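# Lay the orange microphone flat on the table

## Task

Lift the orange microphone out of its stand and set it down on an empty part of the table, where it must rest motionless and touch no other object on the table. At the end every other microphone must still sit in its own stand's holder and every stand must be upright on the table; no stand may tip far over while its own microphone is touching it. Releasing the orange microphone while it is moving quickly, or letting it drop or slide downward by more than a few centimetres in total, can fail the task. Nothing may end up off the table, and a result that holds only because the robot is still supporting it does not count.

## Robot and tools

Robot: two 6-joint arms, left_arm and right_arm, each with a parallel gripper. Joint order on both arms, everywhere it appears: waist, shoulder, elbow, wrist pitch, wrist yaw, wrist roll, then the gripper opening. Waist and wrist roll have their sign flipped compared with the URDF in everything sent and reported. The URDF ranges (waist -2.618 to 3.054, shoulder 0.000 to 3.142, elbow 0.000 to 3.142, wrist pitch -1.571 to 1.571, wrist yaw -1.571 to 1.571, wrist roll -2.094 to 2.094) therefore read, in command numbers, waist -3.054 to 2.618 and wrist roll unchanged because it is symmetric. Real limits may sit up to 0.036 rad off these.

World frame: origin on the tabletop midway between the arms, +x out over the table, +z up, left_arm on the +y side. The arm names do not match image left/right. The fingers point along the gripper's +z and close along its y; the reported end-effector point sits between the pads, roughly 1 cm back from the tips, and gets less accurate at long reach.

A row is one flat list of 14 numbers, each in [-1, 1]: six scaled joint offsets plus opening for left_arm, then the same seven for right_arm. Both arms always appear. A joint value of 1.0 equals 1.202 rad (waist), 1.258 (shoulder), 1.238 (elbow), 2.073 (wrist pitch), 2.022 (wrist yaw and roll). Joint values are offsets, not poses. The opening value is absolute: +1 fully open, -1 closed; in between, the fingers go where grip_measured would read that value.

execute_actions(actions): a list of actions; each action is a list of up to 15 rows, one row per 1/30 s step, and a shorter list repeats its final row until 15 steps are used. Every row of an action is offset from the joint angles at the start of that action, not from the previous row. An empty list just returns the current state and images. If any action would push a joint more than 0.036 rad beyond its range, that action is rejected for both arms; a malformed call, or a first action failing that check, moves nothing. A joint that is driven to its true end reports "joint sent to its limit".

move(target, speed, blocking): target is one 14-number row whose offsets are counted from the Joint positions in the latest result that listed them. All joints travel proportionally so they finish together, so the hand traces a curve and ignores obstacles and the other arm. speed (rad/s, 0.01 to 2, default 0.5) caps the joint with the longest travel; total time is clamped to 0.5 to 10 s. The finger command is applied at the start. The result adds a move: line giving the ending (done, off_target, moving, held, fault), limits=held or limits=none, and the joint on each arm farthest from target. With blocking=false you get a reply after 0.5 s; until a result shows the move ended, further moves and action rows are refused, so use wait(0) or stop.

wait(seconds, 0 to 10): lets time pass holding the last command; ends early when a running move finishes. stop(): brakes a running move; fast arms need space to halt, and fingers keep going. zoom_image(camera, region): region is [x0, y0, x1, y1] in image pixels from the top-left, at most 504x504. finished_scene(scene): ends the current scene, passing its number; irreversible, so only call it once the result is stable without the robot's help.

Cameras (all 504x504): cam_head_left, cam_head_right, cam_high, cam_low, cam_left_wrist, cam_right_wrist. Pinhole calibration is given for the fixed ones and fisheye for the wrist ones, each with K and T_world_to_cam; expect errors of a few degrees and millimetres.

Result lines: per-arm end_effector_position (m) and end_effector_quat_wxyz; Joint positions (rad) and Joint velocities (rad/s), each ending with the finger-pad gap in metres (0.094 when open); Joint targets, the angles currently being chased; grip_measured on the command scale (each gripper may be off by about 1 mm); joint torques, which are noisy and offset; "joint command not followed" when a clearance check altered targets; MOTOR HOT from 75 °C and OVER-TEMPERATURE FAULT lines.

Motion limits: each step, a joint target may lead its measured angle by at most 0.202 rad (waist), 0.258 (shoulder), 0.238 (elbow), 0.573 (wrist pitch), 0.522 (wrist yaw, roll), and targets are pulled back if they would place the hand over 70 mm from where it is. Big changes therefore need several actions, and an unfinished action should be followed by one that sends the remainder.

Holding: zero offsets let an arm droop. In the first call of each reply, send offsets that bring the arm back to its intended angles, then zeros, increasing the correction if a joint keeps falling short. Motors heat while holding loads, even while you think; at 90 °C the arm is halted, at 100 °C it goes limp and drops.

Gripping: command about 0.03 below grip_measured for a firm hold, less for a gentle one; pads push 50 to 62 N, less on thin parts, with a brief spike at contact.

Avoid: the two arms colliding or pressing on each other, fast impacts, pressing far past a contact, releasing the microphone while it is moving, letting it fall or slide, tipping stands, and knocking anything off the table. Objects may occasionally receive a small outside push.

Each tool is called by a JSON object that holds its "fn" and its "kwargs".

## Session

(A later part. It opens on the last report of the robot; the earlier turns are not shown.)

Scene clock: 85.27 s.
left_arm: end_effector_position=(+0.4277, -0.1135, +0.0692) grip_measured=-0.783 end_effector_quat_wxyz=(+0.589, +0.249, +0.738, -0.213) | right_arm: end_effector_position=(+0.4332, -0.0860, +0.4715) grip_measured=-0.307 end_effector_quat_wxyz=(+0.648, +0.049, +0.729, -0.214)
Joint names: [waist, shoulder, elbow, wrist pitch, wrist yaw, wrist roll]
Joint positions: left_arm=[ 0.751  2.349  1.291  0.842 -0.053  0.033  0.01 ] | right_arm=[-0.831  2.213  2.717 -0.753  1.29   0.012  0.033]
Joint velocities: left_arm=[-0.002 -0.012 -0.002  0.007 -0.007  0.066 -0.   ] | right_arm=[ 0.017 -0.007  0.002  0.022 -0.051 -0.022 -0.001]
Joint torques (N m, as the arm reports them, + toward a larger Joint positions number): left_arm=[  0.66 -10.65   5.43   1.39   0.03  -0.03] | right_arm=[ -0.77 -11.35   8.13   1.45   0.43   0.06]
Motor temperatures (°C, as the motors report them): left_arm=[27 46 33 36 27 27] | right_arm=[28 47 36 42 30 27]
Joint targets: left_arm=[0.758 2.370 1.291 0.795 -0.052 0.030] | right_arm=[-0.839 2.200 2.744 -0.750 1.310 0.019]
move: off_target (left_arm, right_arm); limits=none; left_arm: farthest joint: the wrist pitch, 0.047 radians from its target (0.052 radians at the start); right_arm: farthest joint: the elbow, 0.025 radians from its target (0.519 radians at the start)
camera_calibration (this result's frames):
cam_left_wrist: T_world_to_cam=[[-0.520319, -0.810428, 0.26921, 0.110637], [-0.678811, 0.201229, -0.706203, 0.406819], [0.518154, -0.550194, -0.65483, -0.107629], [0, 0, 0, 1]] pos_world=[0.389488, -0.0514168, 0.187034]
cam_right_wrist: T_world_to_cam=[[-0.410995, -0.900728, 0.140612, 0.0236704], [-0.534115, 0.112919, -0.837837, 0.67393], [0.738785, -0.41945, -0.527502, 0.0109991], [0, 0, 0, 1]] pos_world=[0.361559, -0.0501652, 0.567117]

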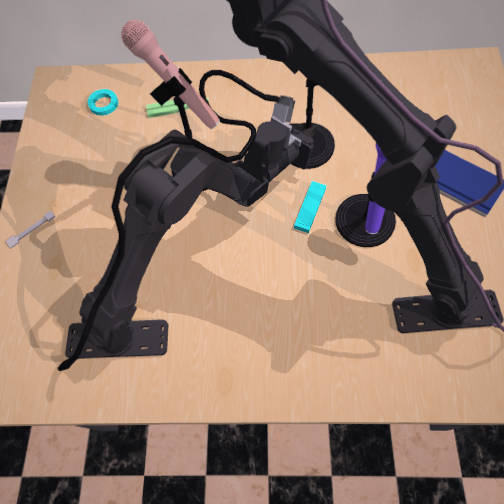

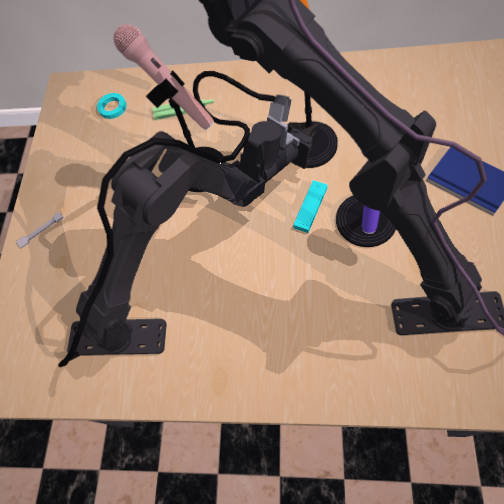

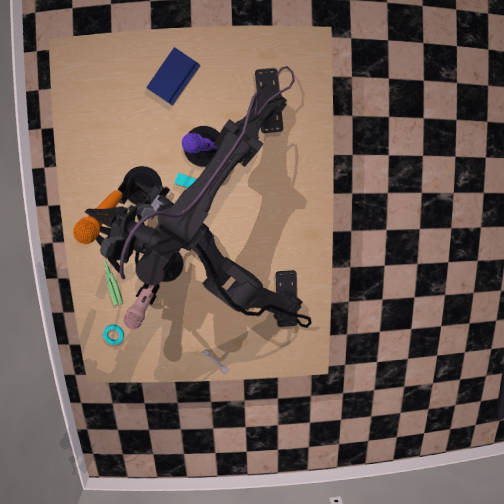

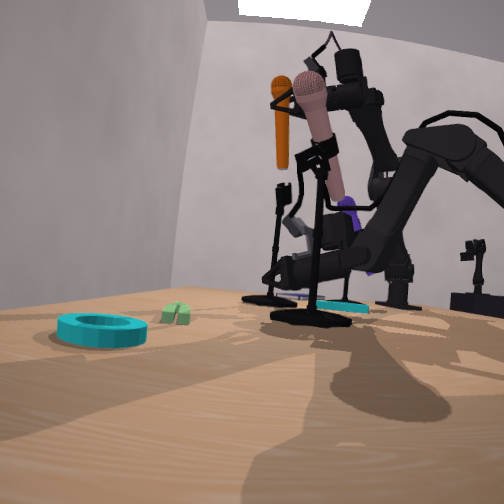

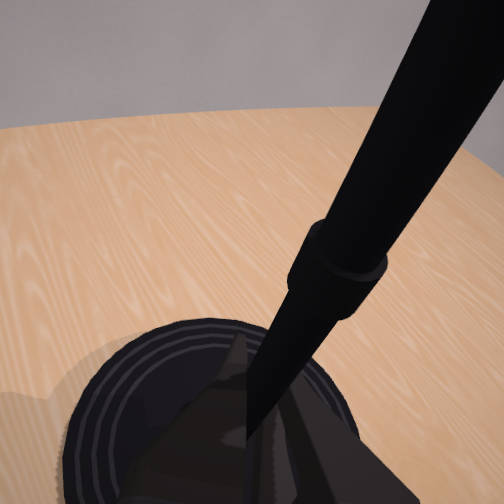

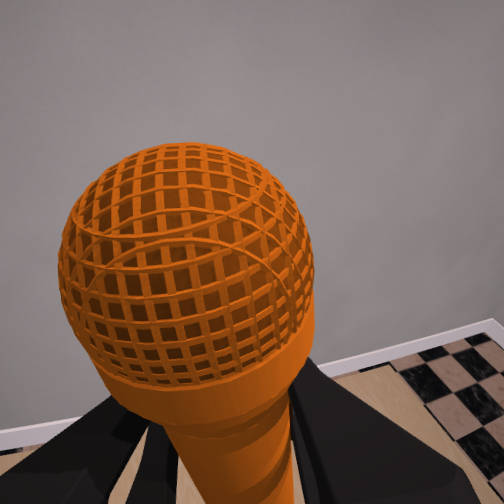

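{"fn": "move", "kwargs": {"target": [0,0,0,0,0,0,1,0,-0.28,0,0,0,0,-0.5]}}

{"fn": "move", "kwargs": {"target": [0,-1,-0.78,-0.3,0,0,1,-0.43,0,0,0,0,0,-0.5], "speed": 0.6}}

{"fn": "move", "kwargs": {"target": [-0.7,0,0,0,0,0,1,0,0,-0.3,-0.27,-0.638,0,-0.5], "speed": 0.7}}

{"fn": "move", "kwargs": {"target": [0,0,0,0,0,0,1,0,0.03,-0.69,0.075,0,0,-0.5], "speed": 0.5}}

Scene clock: 91.07 s.
left_arm: end_effector_position=(+0.4277, -0.1135, +0.0687) grip_measured=+1.000 end_effector_quat_wxyz=(+0.589, +0.249, +0.738, -0.213) | right_arm: end_effector_position=(+0.3433, -0.2020, +0.6048) grip_measured=-0.307 end_effector_quat_wxyz=(+0.707, +0.156, +0.681, -0.111)
Joint names: [waist, shoulder, elbow, wrist pitch, wrist yaw, wrist roll]
Joint positions: left_arm=[ 0.751  2.351  1.291  0.843 -0.053  0.033  0.094] | right_arm=[-0.831  1.864  2.709 -0.76   1.291  0.012  0.033]
Joint velocities: left_arm=[ 0.012 -0.007 -0.017 -0.066  0.037  0.051  0.   ] | right_arm=[ 0.002 -0.002 -0.002  0.007  0.022 -0.066 -0.001]
Joint torques (N m, as the arm reports them, + toward a larger Joint positions number): left_arm=[  0.03 -12.5    5.4    1.85   0.02   0.  ] | right_arm=[-0.03 -6.46  4.88  1.42 -0.05 -0.01]
Motor temperatures (°C, as the motors report them): left_arm=[27 46 33 36 27 27] | right_arm=[28 48 35 41 30 27]
Joint targets: left_arm=[0.751 2.349 1.291 0.842 -0.053 0.033] | right_arm=[-0.831 1.861 2.717 -0.753 1.290 0.012]
move: done; limits=none; left_arm: farthest joint: the shoulder, 0.002 radians from its target (0.000 radians at the start); right_arm: farthest joint: the elbow, 0.008 radians from its target (0.000 radians at the start)
camera_calibration (this result's frames):
cam_left_wrist: T_world_to_cam=[[-0.520371, -0.810532, 0.268796, 0.110814], [-0.678831, 0.201669, -0.706058, 0.406503], [0.518075, -0.549879, -0.655158, -0.107853], [0, 0, 0, 1]] pos_world=[0.389487, -0.0514671, 0.186567]
cam_right_wrist: T_world_to_cam=[[-0.407625, -0.894574, -0.183246, 0.059439], [-0.357303, 0.340928, -0.869542, 0.755225], [0.840343, -0.288973, -0.458605, 0.0488989], [0, 0, 0, 1]] pos_world=[0.252981, -0.190174, 0.690017]

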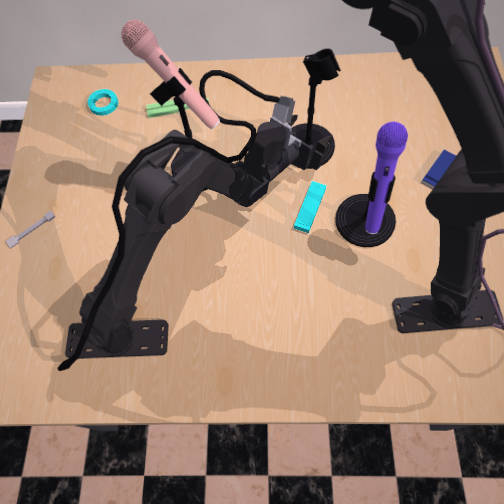

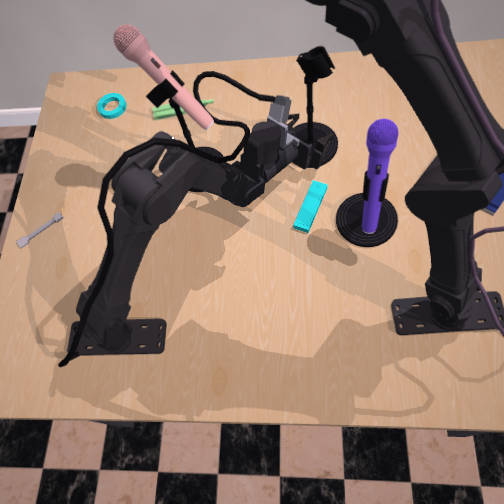

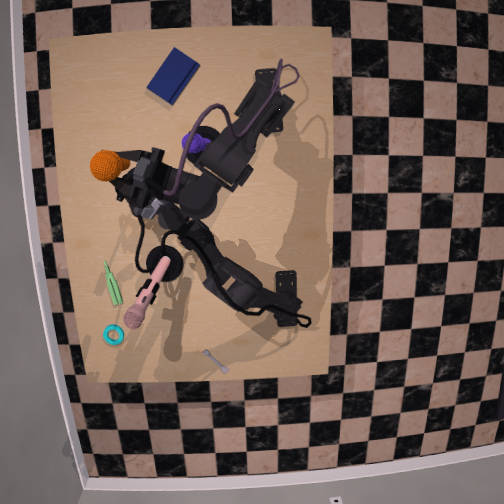

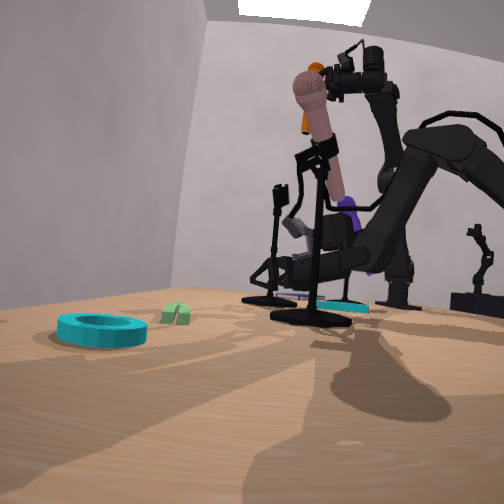

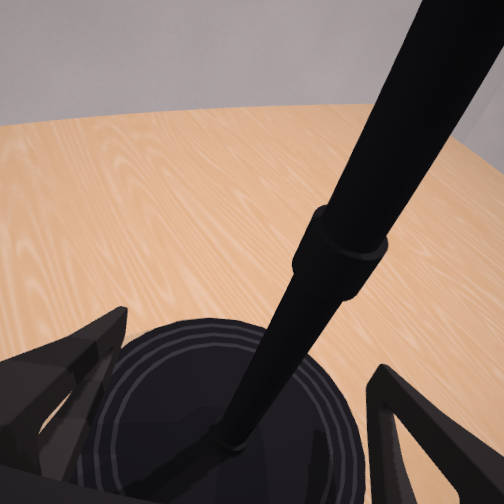

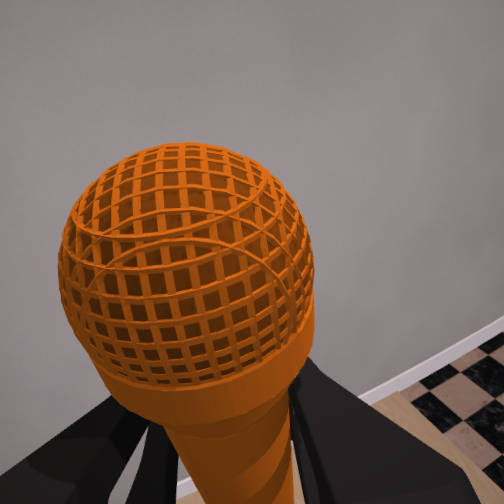

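Scene clock: 93.77 s.
left_arm: end_effector_position=(+0.2111, +0.0792, +0.0946) grip_measured=+1.000 end_effector_quat_wxyz=(+0.461, +0.285, +0.825, -0.159) | right_arm: end_effector_position=(+0.2219, -0.0563, +0.6047) grip_measured=-0.307 end_effector_quat_wxyz=(+0.712, -0.022, +0.698, +0.072)
Joint names: [waist, shoulder, elbow, wrist pitch, wrist yaw, wrist roll]
Joint positions: left_arm=[ 0.751  1.113  0.33   0.23  -0.053  0.033  0.094] | right_arm=[-1.343  1.864  2.709 -0.761  1.291  0.012  0.033]
Joint velocities: left_arm=[ 0.017 -0.027 -0.012  0.051 -0.007 -0.007  0.   ] | right_arm=[ 0.012 -0.002 -0.002 -0.037 -0.037  0.007 -0.   ]
Joint torques (N m, as the arm reports them, + toward a larger Joint positions number): left_arm=[ 0.03 -4.31  5.91  1.63  0.01  0.  ] | right_arm=[-0.46 -6.17  4.25  1.36 -0.03 -0.01]
Motor temperatures (°C, as the motors report them): left_arm=[27 45 33 36 27 27] | right_arm=[28 46 34 40 30 27]
Joint targets: left_arm=[0.751 1.092 0.326 0.221 -0.053 0.033] | right_arm=[-1.348 1.864 2.709 -0.761 1.291 0.012]
move: done; limits=none; left_arm: farthest joint: the shoulder, 0.020 radians from its target (1.258 radians at the start); right_arm: farthest joint: the waist, 0.005 radians from its target (0.517 radians at the start)
camera_calibration (this result's frames):
cam_left_wrist: T_world_to_cam=[[-0.460283, -0.863978, 0.204162, 0.144958], [-0.826271, 0.332808, -0.454439, 0.235833], [0.324678, -0.377864, -0.867066, 0.174487], [0, 0, 0, 1]] pos_world=[0.204931, 0.112685, 0.228869]
cam_right_wrist: T_world_to_cam=[[0.0835859, -0.979643, -0.182516, 0.0260329], [-0.478696, 0.121167, -0.86958, 0.676688], [0.873993, 0.160054, -0.458823, 0.21092], [0, 0, 0, 1]] pos_world=[0.137408, -0.0902478, 0.689961]

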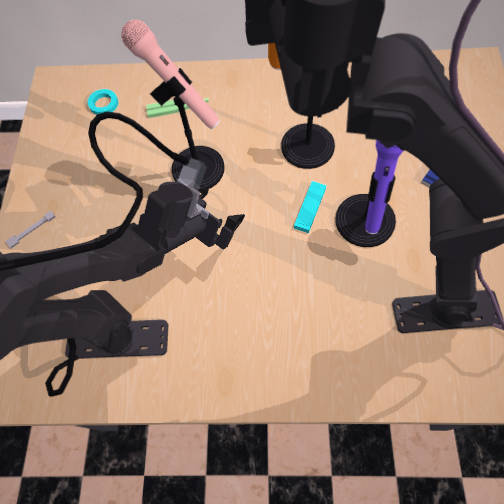

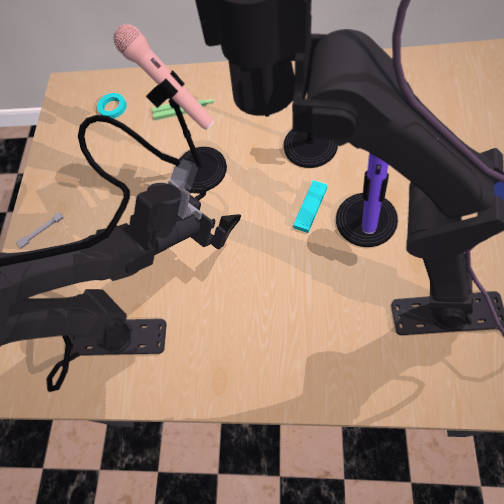

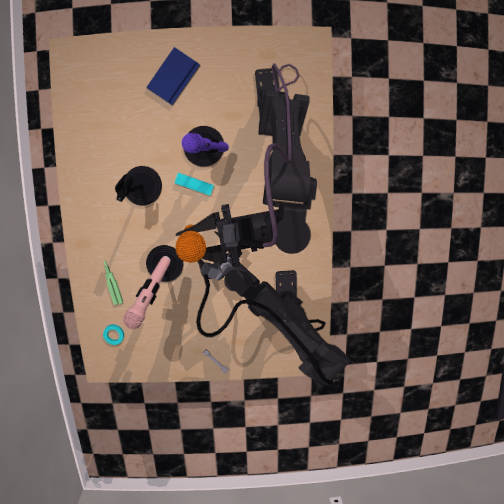

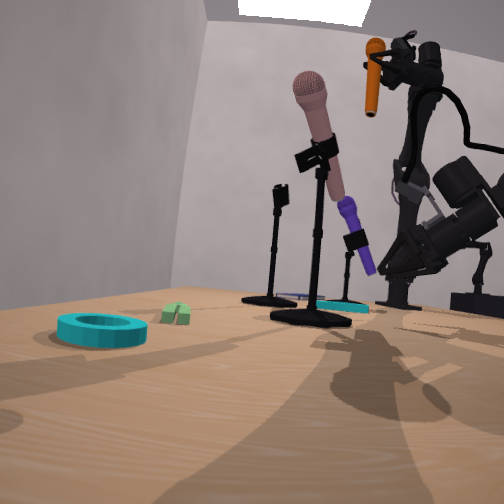

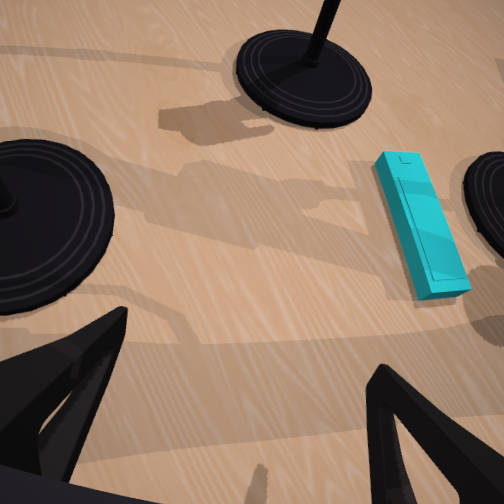

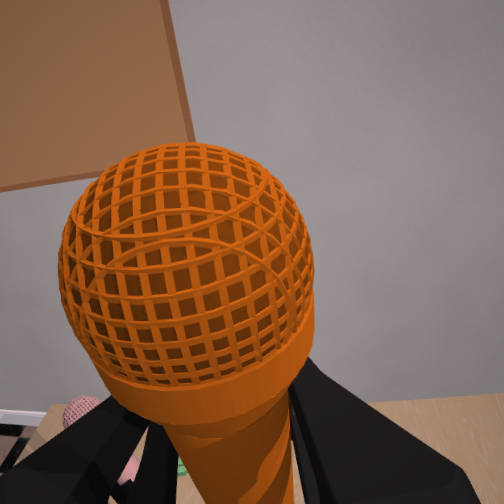

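Scene clock: 96.43 s.
left_arm: end_effector_position=(+0.2848, +0.3363, +0.0946) grip_measured=+1.000 end_effector_quat_wxyz=(+0.486, -0.073, +0.870, +0.041) | right_arm: end_effector_position=(+0.0714, +0.0852, +0.3509) grip_measured=-0.307 end_effector_quat_wxyz=(+0.272, -0.614, +0.705, +0.226)
Joint names: [waist, shoulder, elbow, wrist pitch, wrist yaw, wrist roll]
Joint positions: left_arm=[-0.082  1.113  0.33   0.23  -0.052  0.033  0.094] | right_arm=[-1.343  1.864  2.34  -1.323  0.009  0.012  0.033]
Joint velocities: left_arm=[0.002 0.007 0.002 0.022 0.022 0.051 0.   ] | right_arm=[ 0.007 -0.002  0.017  0.007 -0.081 -0.022 -0.001]
Joint torques (N m, as the arm reports them, + toward a larger Joint positions number): left_arm=[-0.64 -2.51  6.25  1.71  0.01  0.  ] | right_arm=[-0.06 -7.8   5.95  1.43 -0.08 -0.01]
Motor temperatures (°C, as the motors report them): left_arm=[27 44 33 36 27 27] | right_arm=[28 45 33 40 30 27]
Joint targets: left_arm=[-0.090 1.113 0.330 0.230 -0.053 0.033] | right_arm=[-1.343 1.864 2.338 -1.321 0.001 0.012]
move: done; limits=none; left_arm: farthest joint: the waist, 0.008 radians from its target (0.841 radians at the start); right_arm: farthest joint: the wrist yaw, 0.008 radians from its target (1.290 radians at the start)
camera_calibration (this result's frames):
cam_left_wrist: T_world_to_cam=[[0.329214, -0.921835, 0.204544, 0.195667], [-0.802238, -0.38731, -0.454319, 0.44648], [0.498029, -0.0145249, -0.867039, 0.0761614], [0, 0, 0, 1]] pos_world=[0.255836, 0.354405, 0.228856]
cam_right_wrist: T_world_to_cam=[[0.965586, -0.259122, -0.0223452, -0.0495903], [-0.257628, -0.941151, -0.218774, 0.213132], [0.035659, 0.217002, -0.97552, 0.439713], [0, 0, 0, 1]] pos_world=[0.0871128, 0.0923212, 0.474469]

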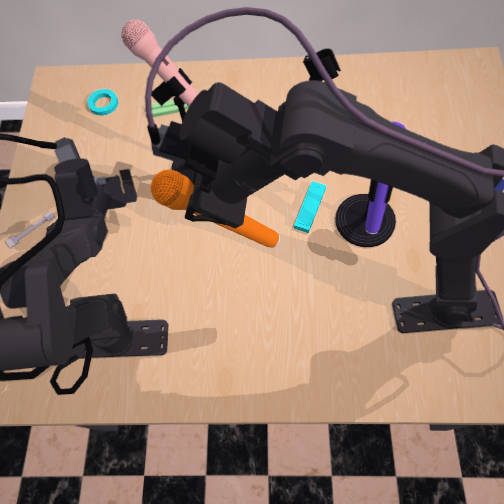

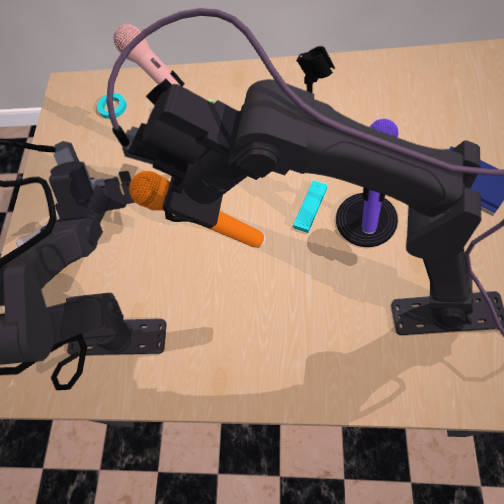

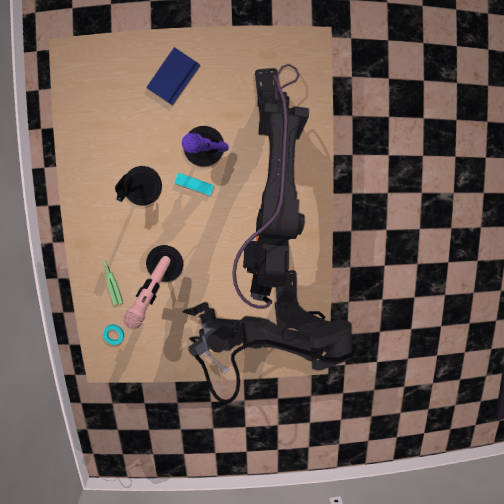

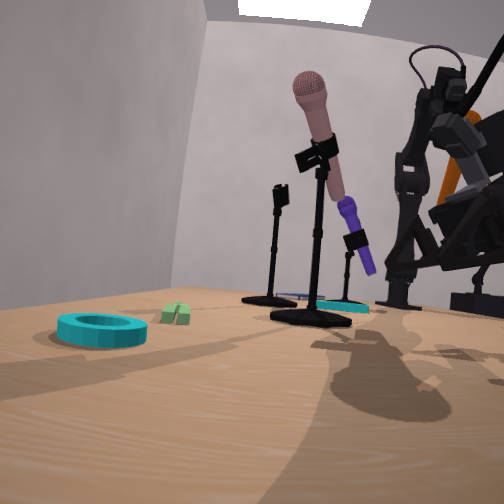

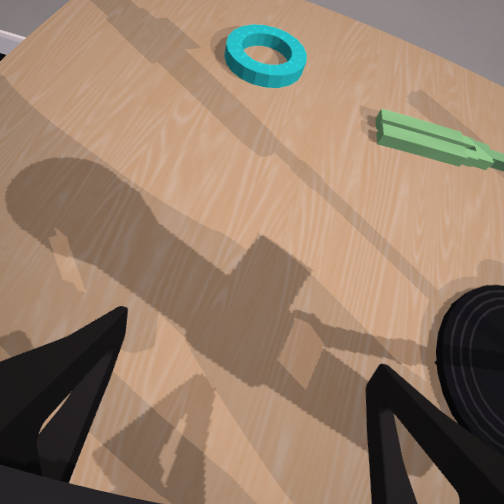

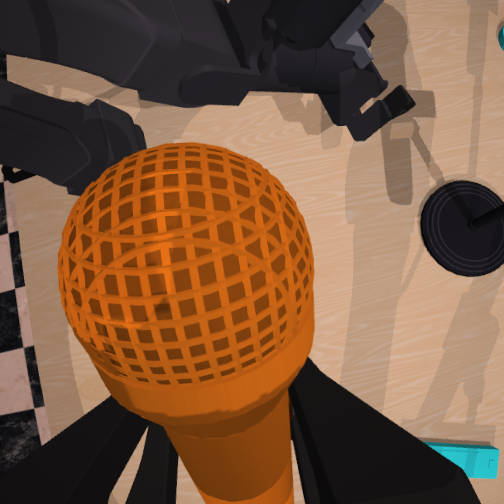

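Scene clock: 98.83 s.
left_arm: end_effector_position=(+0.2848, +0.3363, +0.0946) grip_measured=+1.000 end_effector_quat_wxyz=(+0.486, -0.073, +0.870, +0.041) | right_arm: end_effector_position=(+0.0566, -0.0145, +0.0763) grip_measured=-0.307 end_effector_quat_wxyz=(-0.003, -0.658, +0.753, -0.009)
Joint names: [waist, shoulder, elbow, wrist pitch, wrist yaw, wrist roll]
Joint positions: left_arm=[-0.082  1.113  0.33   0.23  -0.052  0.033  0.094] | right_arm=[-1.343  1.902  1.488 -1.173  0.009  0.012  0.033]
Joint velocities: left_arm=[0.002 0.017 0.002 0.037 0.066 0.066 0.   ] | right_arm=[-0.002 -0.007  0.002 -0.066 -0.051 -0.037 -0.   ]
Joint torques (N m, as the arm reports them, + toward a larger Joint positions number): left_arm=[ 0.03 -2.52  6.25  1.71  0.01  0.01] | right_arm=[-0.07 -8.29  6.24  0.26  0.01 -0.02]
Motor temperatures (°C, as the motors report them): left_arm=[27 43 34 36 27 27] | right_arm=[28 45 33 40 30 27]
Joint targets: left_arm=[-0.082 1.113 0.330 0.230 -0.052 0.033] | right_arm=[-1.343 1.901 1.486 -1.168 0.009 0.012]
move: done; limits=none; left_arm: farthest joint: the waist, 0.000 radians from its target (0.000 radians at the start); right_arm: farthest joint: the wrist pitch, 0.005 radians from its target (0.156 radians at the start)
camera_calibration (this result's frames):
cam_left_wrist: T_world_to_cam=[[0.329214, -0.921835, 0.204544, 0.195667], [-0.802238, -0.38731, -0.454319, 0.44648], [0.498029, -0.0145249, -0.867039, 0.0761614], [0, 0, 0, 1]] pos_world=[0.255836, 0.354405, 0.228856]
cam_right_wrist: T_world_to_cam=[[0.967778, -0.244319, 0.0609463, -0.0735713], [-0.24215, -0.83661, 0.491373, 0.00188291], [-0.0690636, -0.490298, -0.868814, 0.181576], [0, 0, 0, 1]] pos_world=[0.0841969, 0.0726268, 0.161314]

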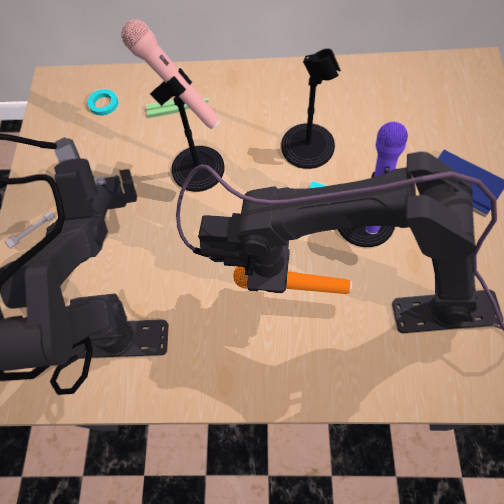

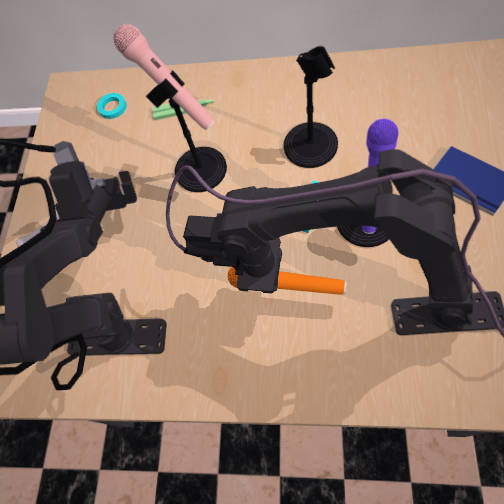

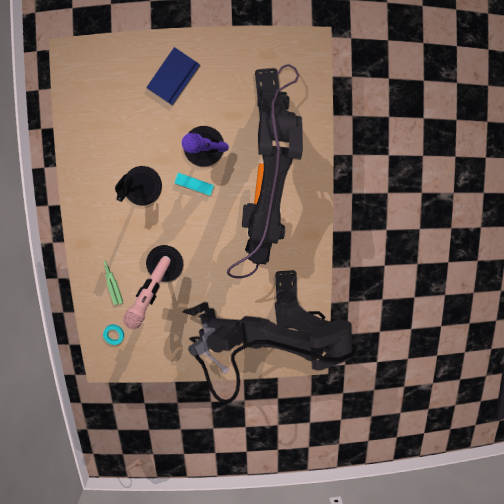

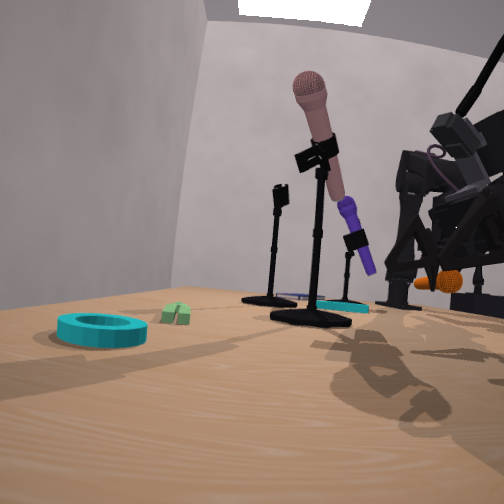

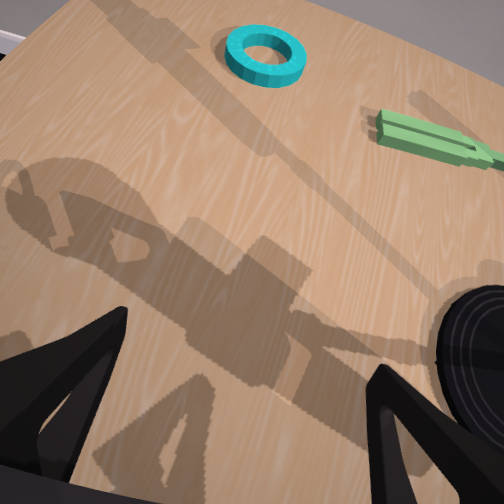

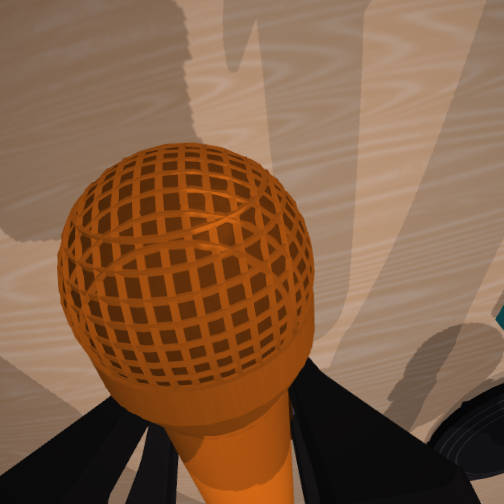

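{"fn": "move", "kwargs": {"target": [0,0,0,0,0,0,1, 0,0,-0.13,0.08,0,0,-0.5], "speed": 0.15}}

Scene clock: 107.00 s.
left_arm: end_effector_position=(+0.2848, +0.3363, +0.0946) grip_measured=+1.000 end_effector_quat_wxyz=(+0.486, -0.073, +0.870, +0.041) | right_arm: end_effector_position=(+0.0555, -0.0221, +0.0388) grip_measured=-0.307 end_effector_quat_wxyz=(-0.000, -0.658, +0.753, -0.006)
Joint names: [waist, shoulder, elbow, wrist pitch, wrist yaw, wrist roll]
Joint positions: left_arm=[-0.082  1.113  0.33   0.23  -0.052  0.033  0.094] | right_arm=[-1.343  1.902  1.334 -1.011  0.009  0.012  0.033]
Joint velocities: left_arm=[-0.007  0.002 -0.022 -0.066  0.037 -0.022  0.   ] | right_arm=[-0.022 -0.007  0.002  0.007 -0.022 -0.037  0.   ]
Joint torques (N m, as the arm reports them, + toward a larger Joint positions number): left_arm=[ 0.03 -2.52  6.25  1.71  0.01  0.  ] | right_arm=[-0.06 -8.12  5.59  0.27  0.   -0.01]
Motor temperatures (°C, as the motors report them): left_arm=[27 40 34 37 27 27] | right_arm=[28 44 32 38 30 27]
Joint targets: left_arm=[-0.082 1.113 0.330 0.230 -0.052 0.033] | right_arm=[-1.343 1.902 1.327 -1.007 0.009 0.012]
move: done; limits=none; left_arm: farthest joint: the waist, 0.000 radians from its target (0.000 radians at the start); right_arm: farthest joint: the elbow, 0.007 radians from its target (0.161 radians at the start)
camera_calibration (this result's frames):
cam_left_wrist: T_world_to_cam=[[0.329214, -0.921835, 0.204544, 0.195667], [-0.802238, -0.38731, -0.454319, 0.44648], [0.498029, -0.0145249, -0.867039, 0.0761614], [0, 0, 0, 1]] pos_world=[0.255836, 0.354405, 0.228856]
cam_right_wrist: T_world_to_cam=[[0.96771, -0.244776, 0.0601821, -0.0720289], [-0.242695, -0.840293, 0.484775, 0.0138939], [-0.0680906, -0.483727, -0.872566, 0.14537], [0, 0, 0, 1]] pos_world=[0.0829734, 0.0643635, 0.124444]

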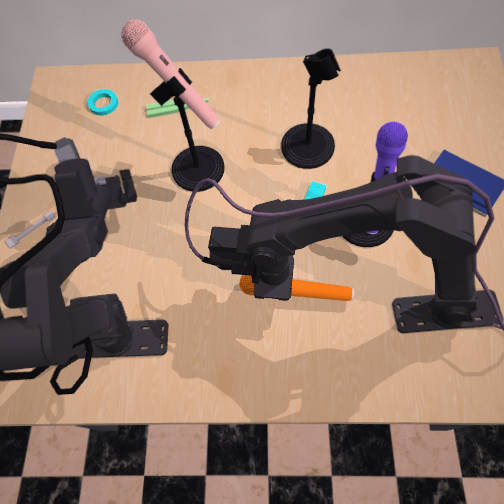

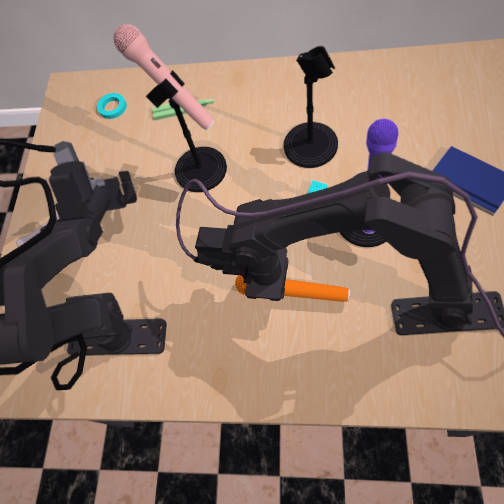

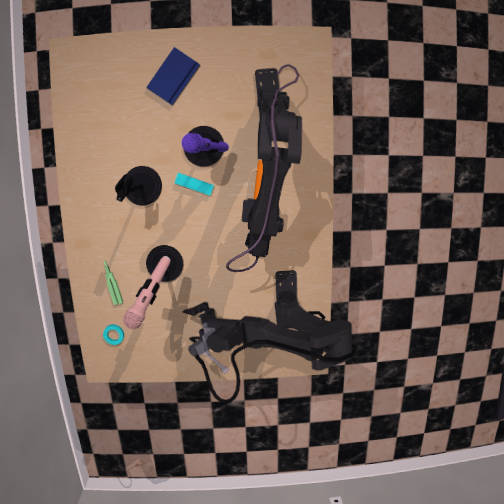

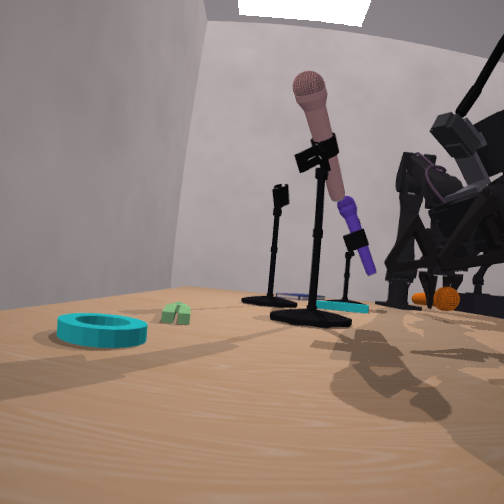

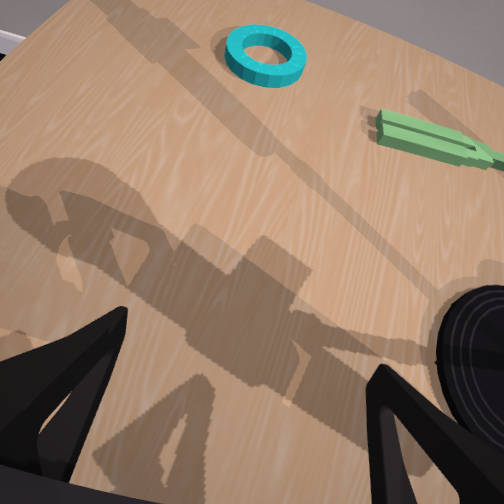

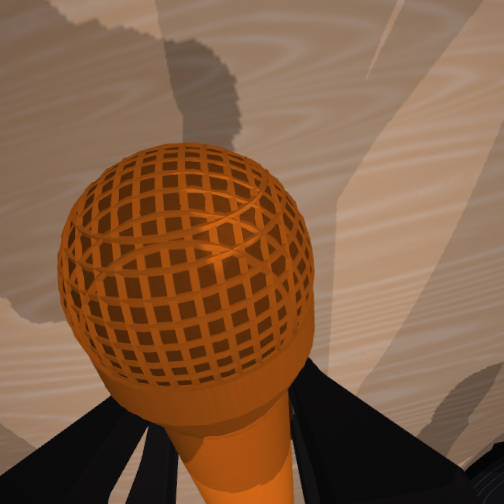

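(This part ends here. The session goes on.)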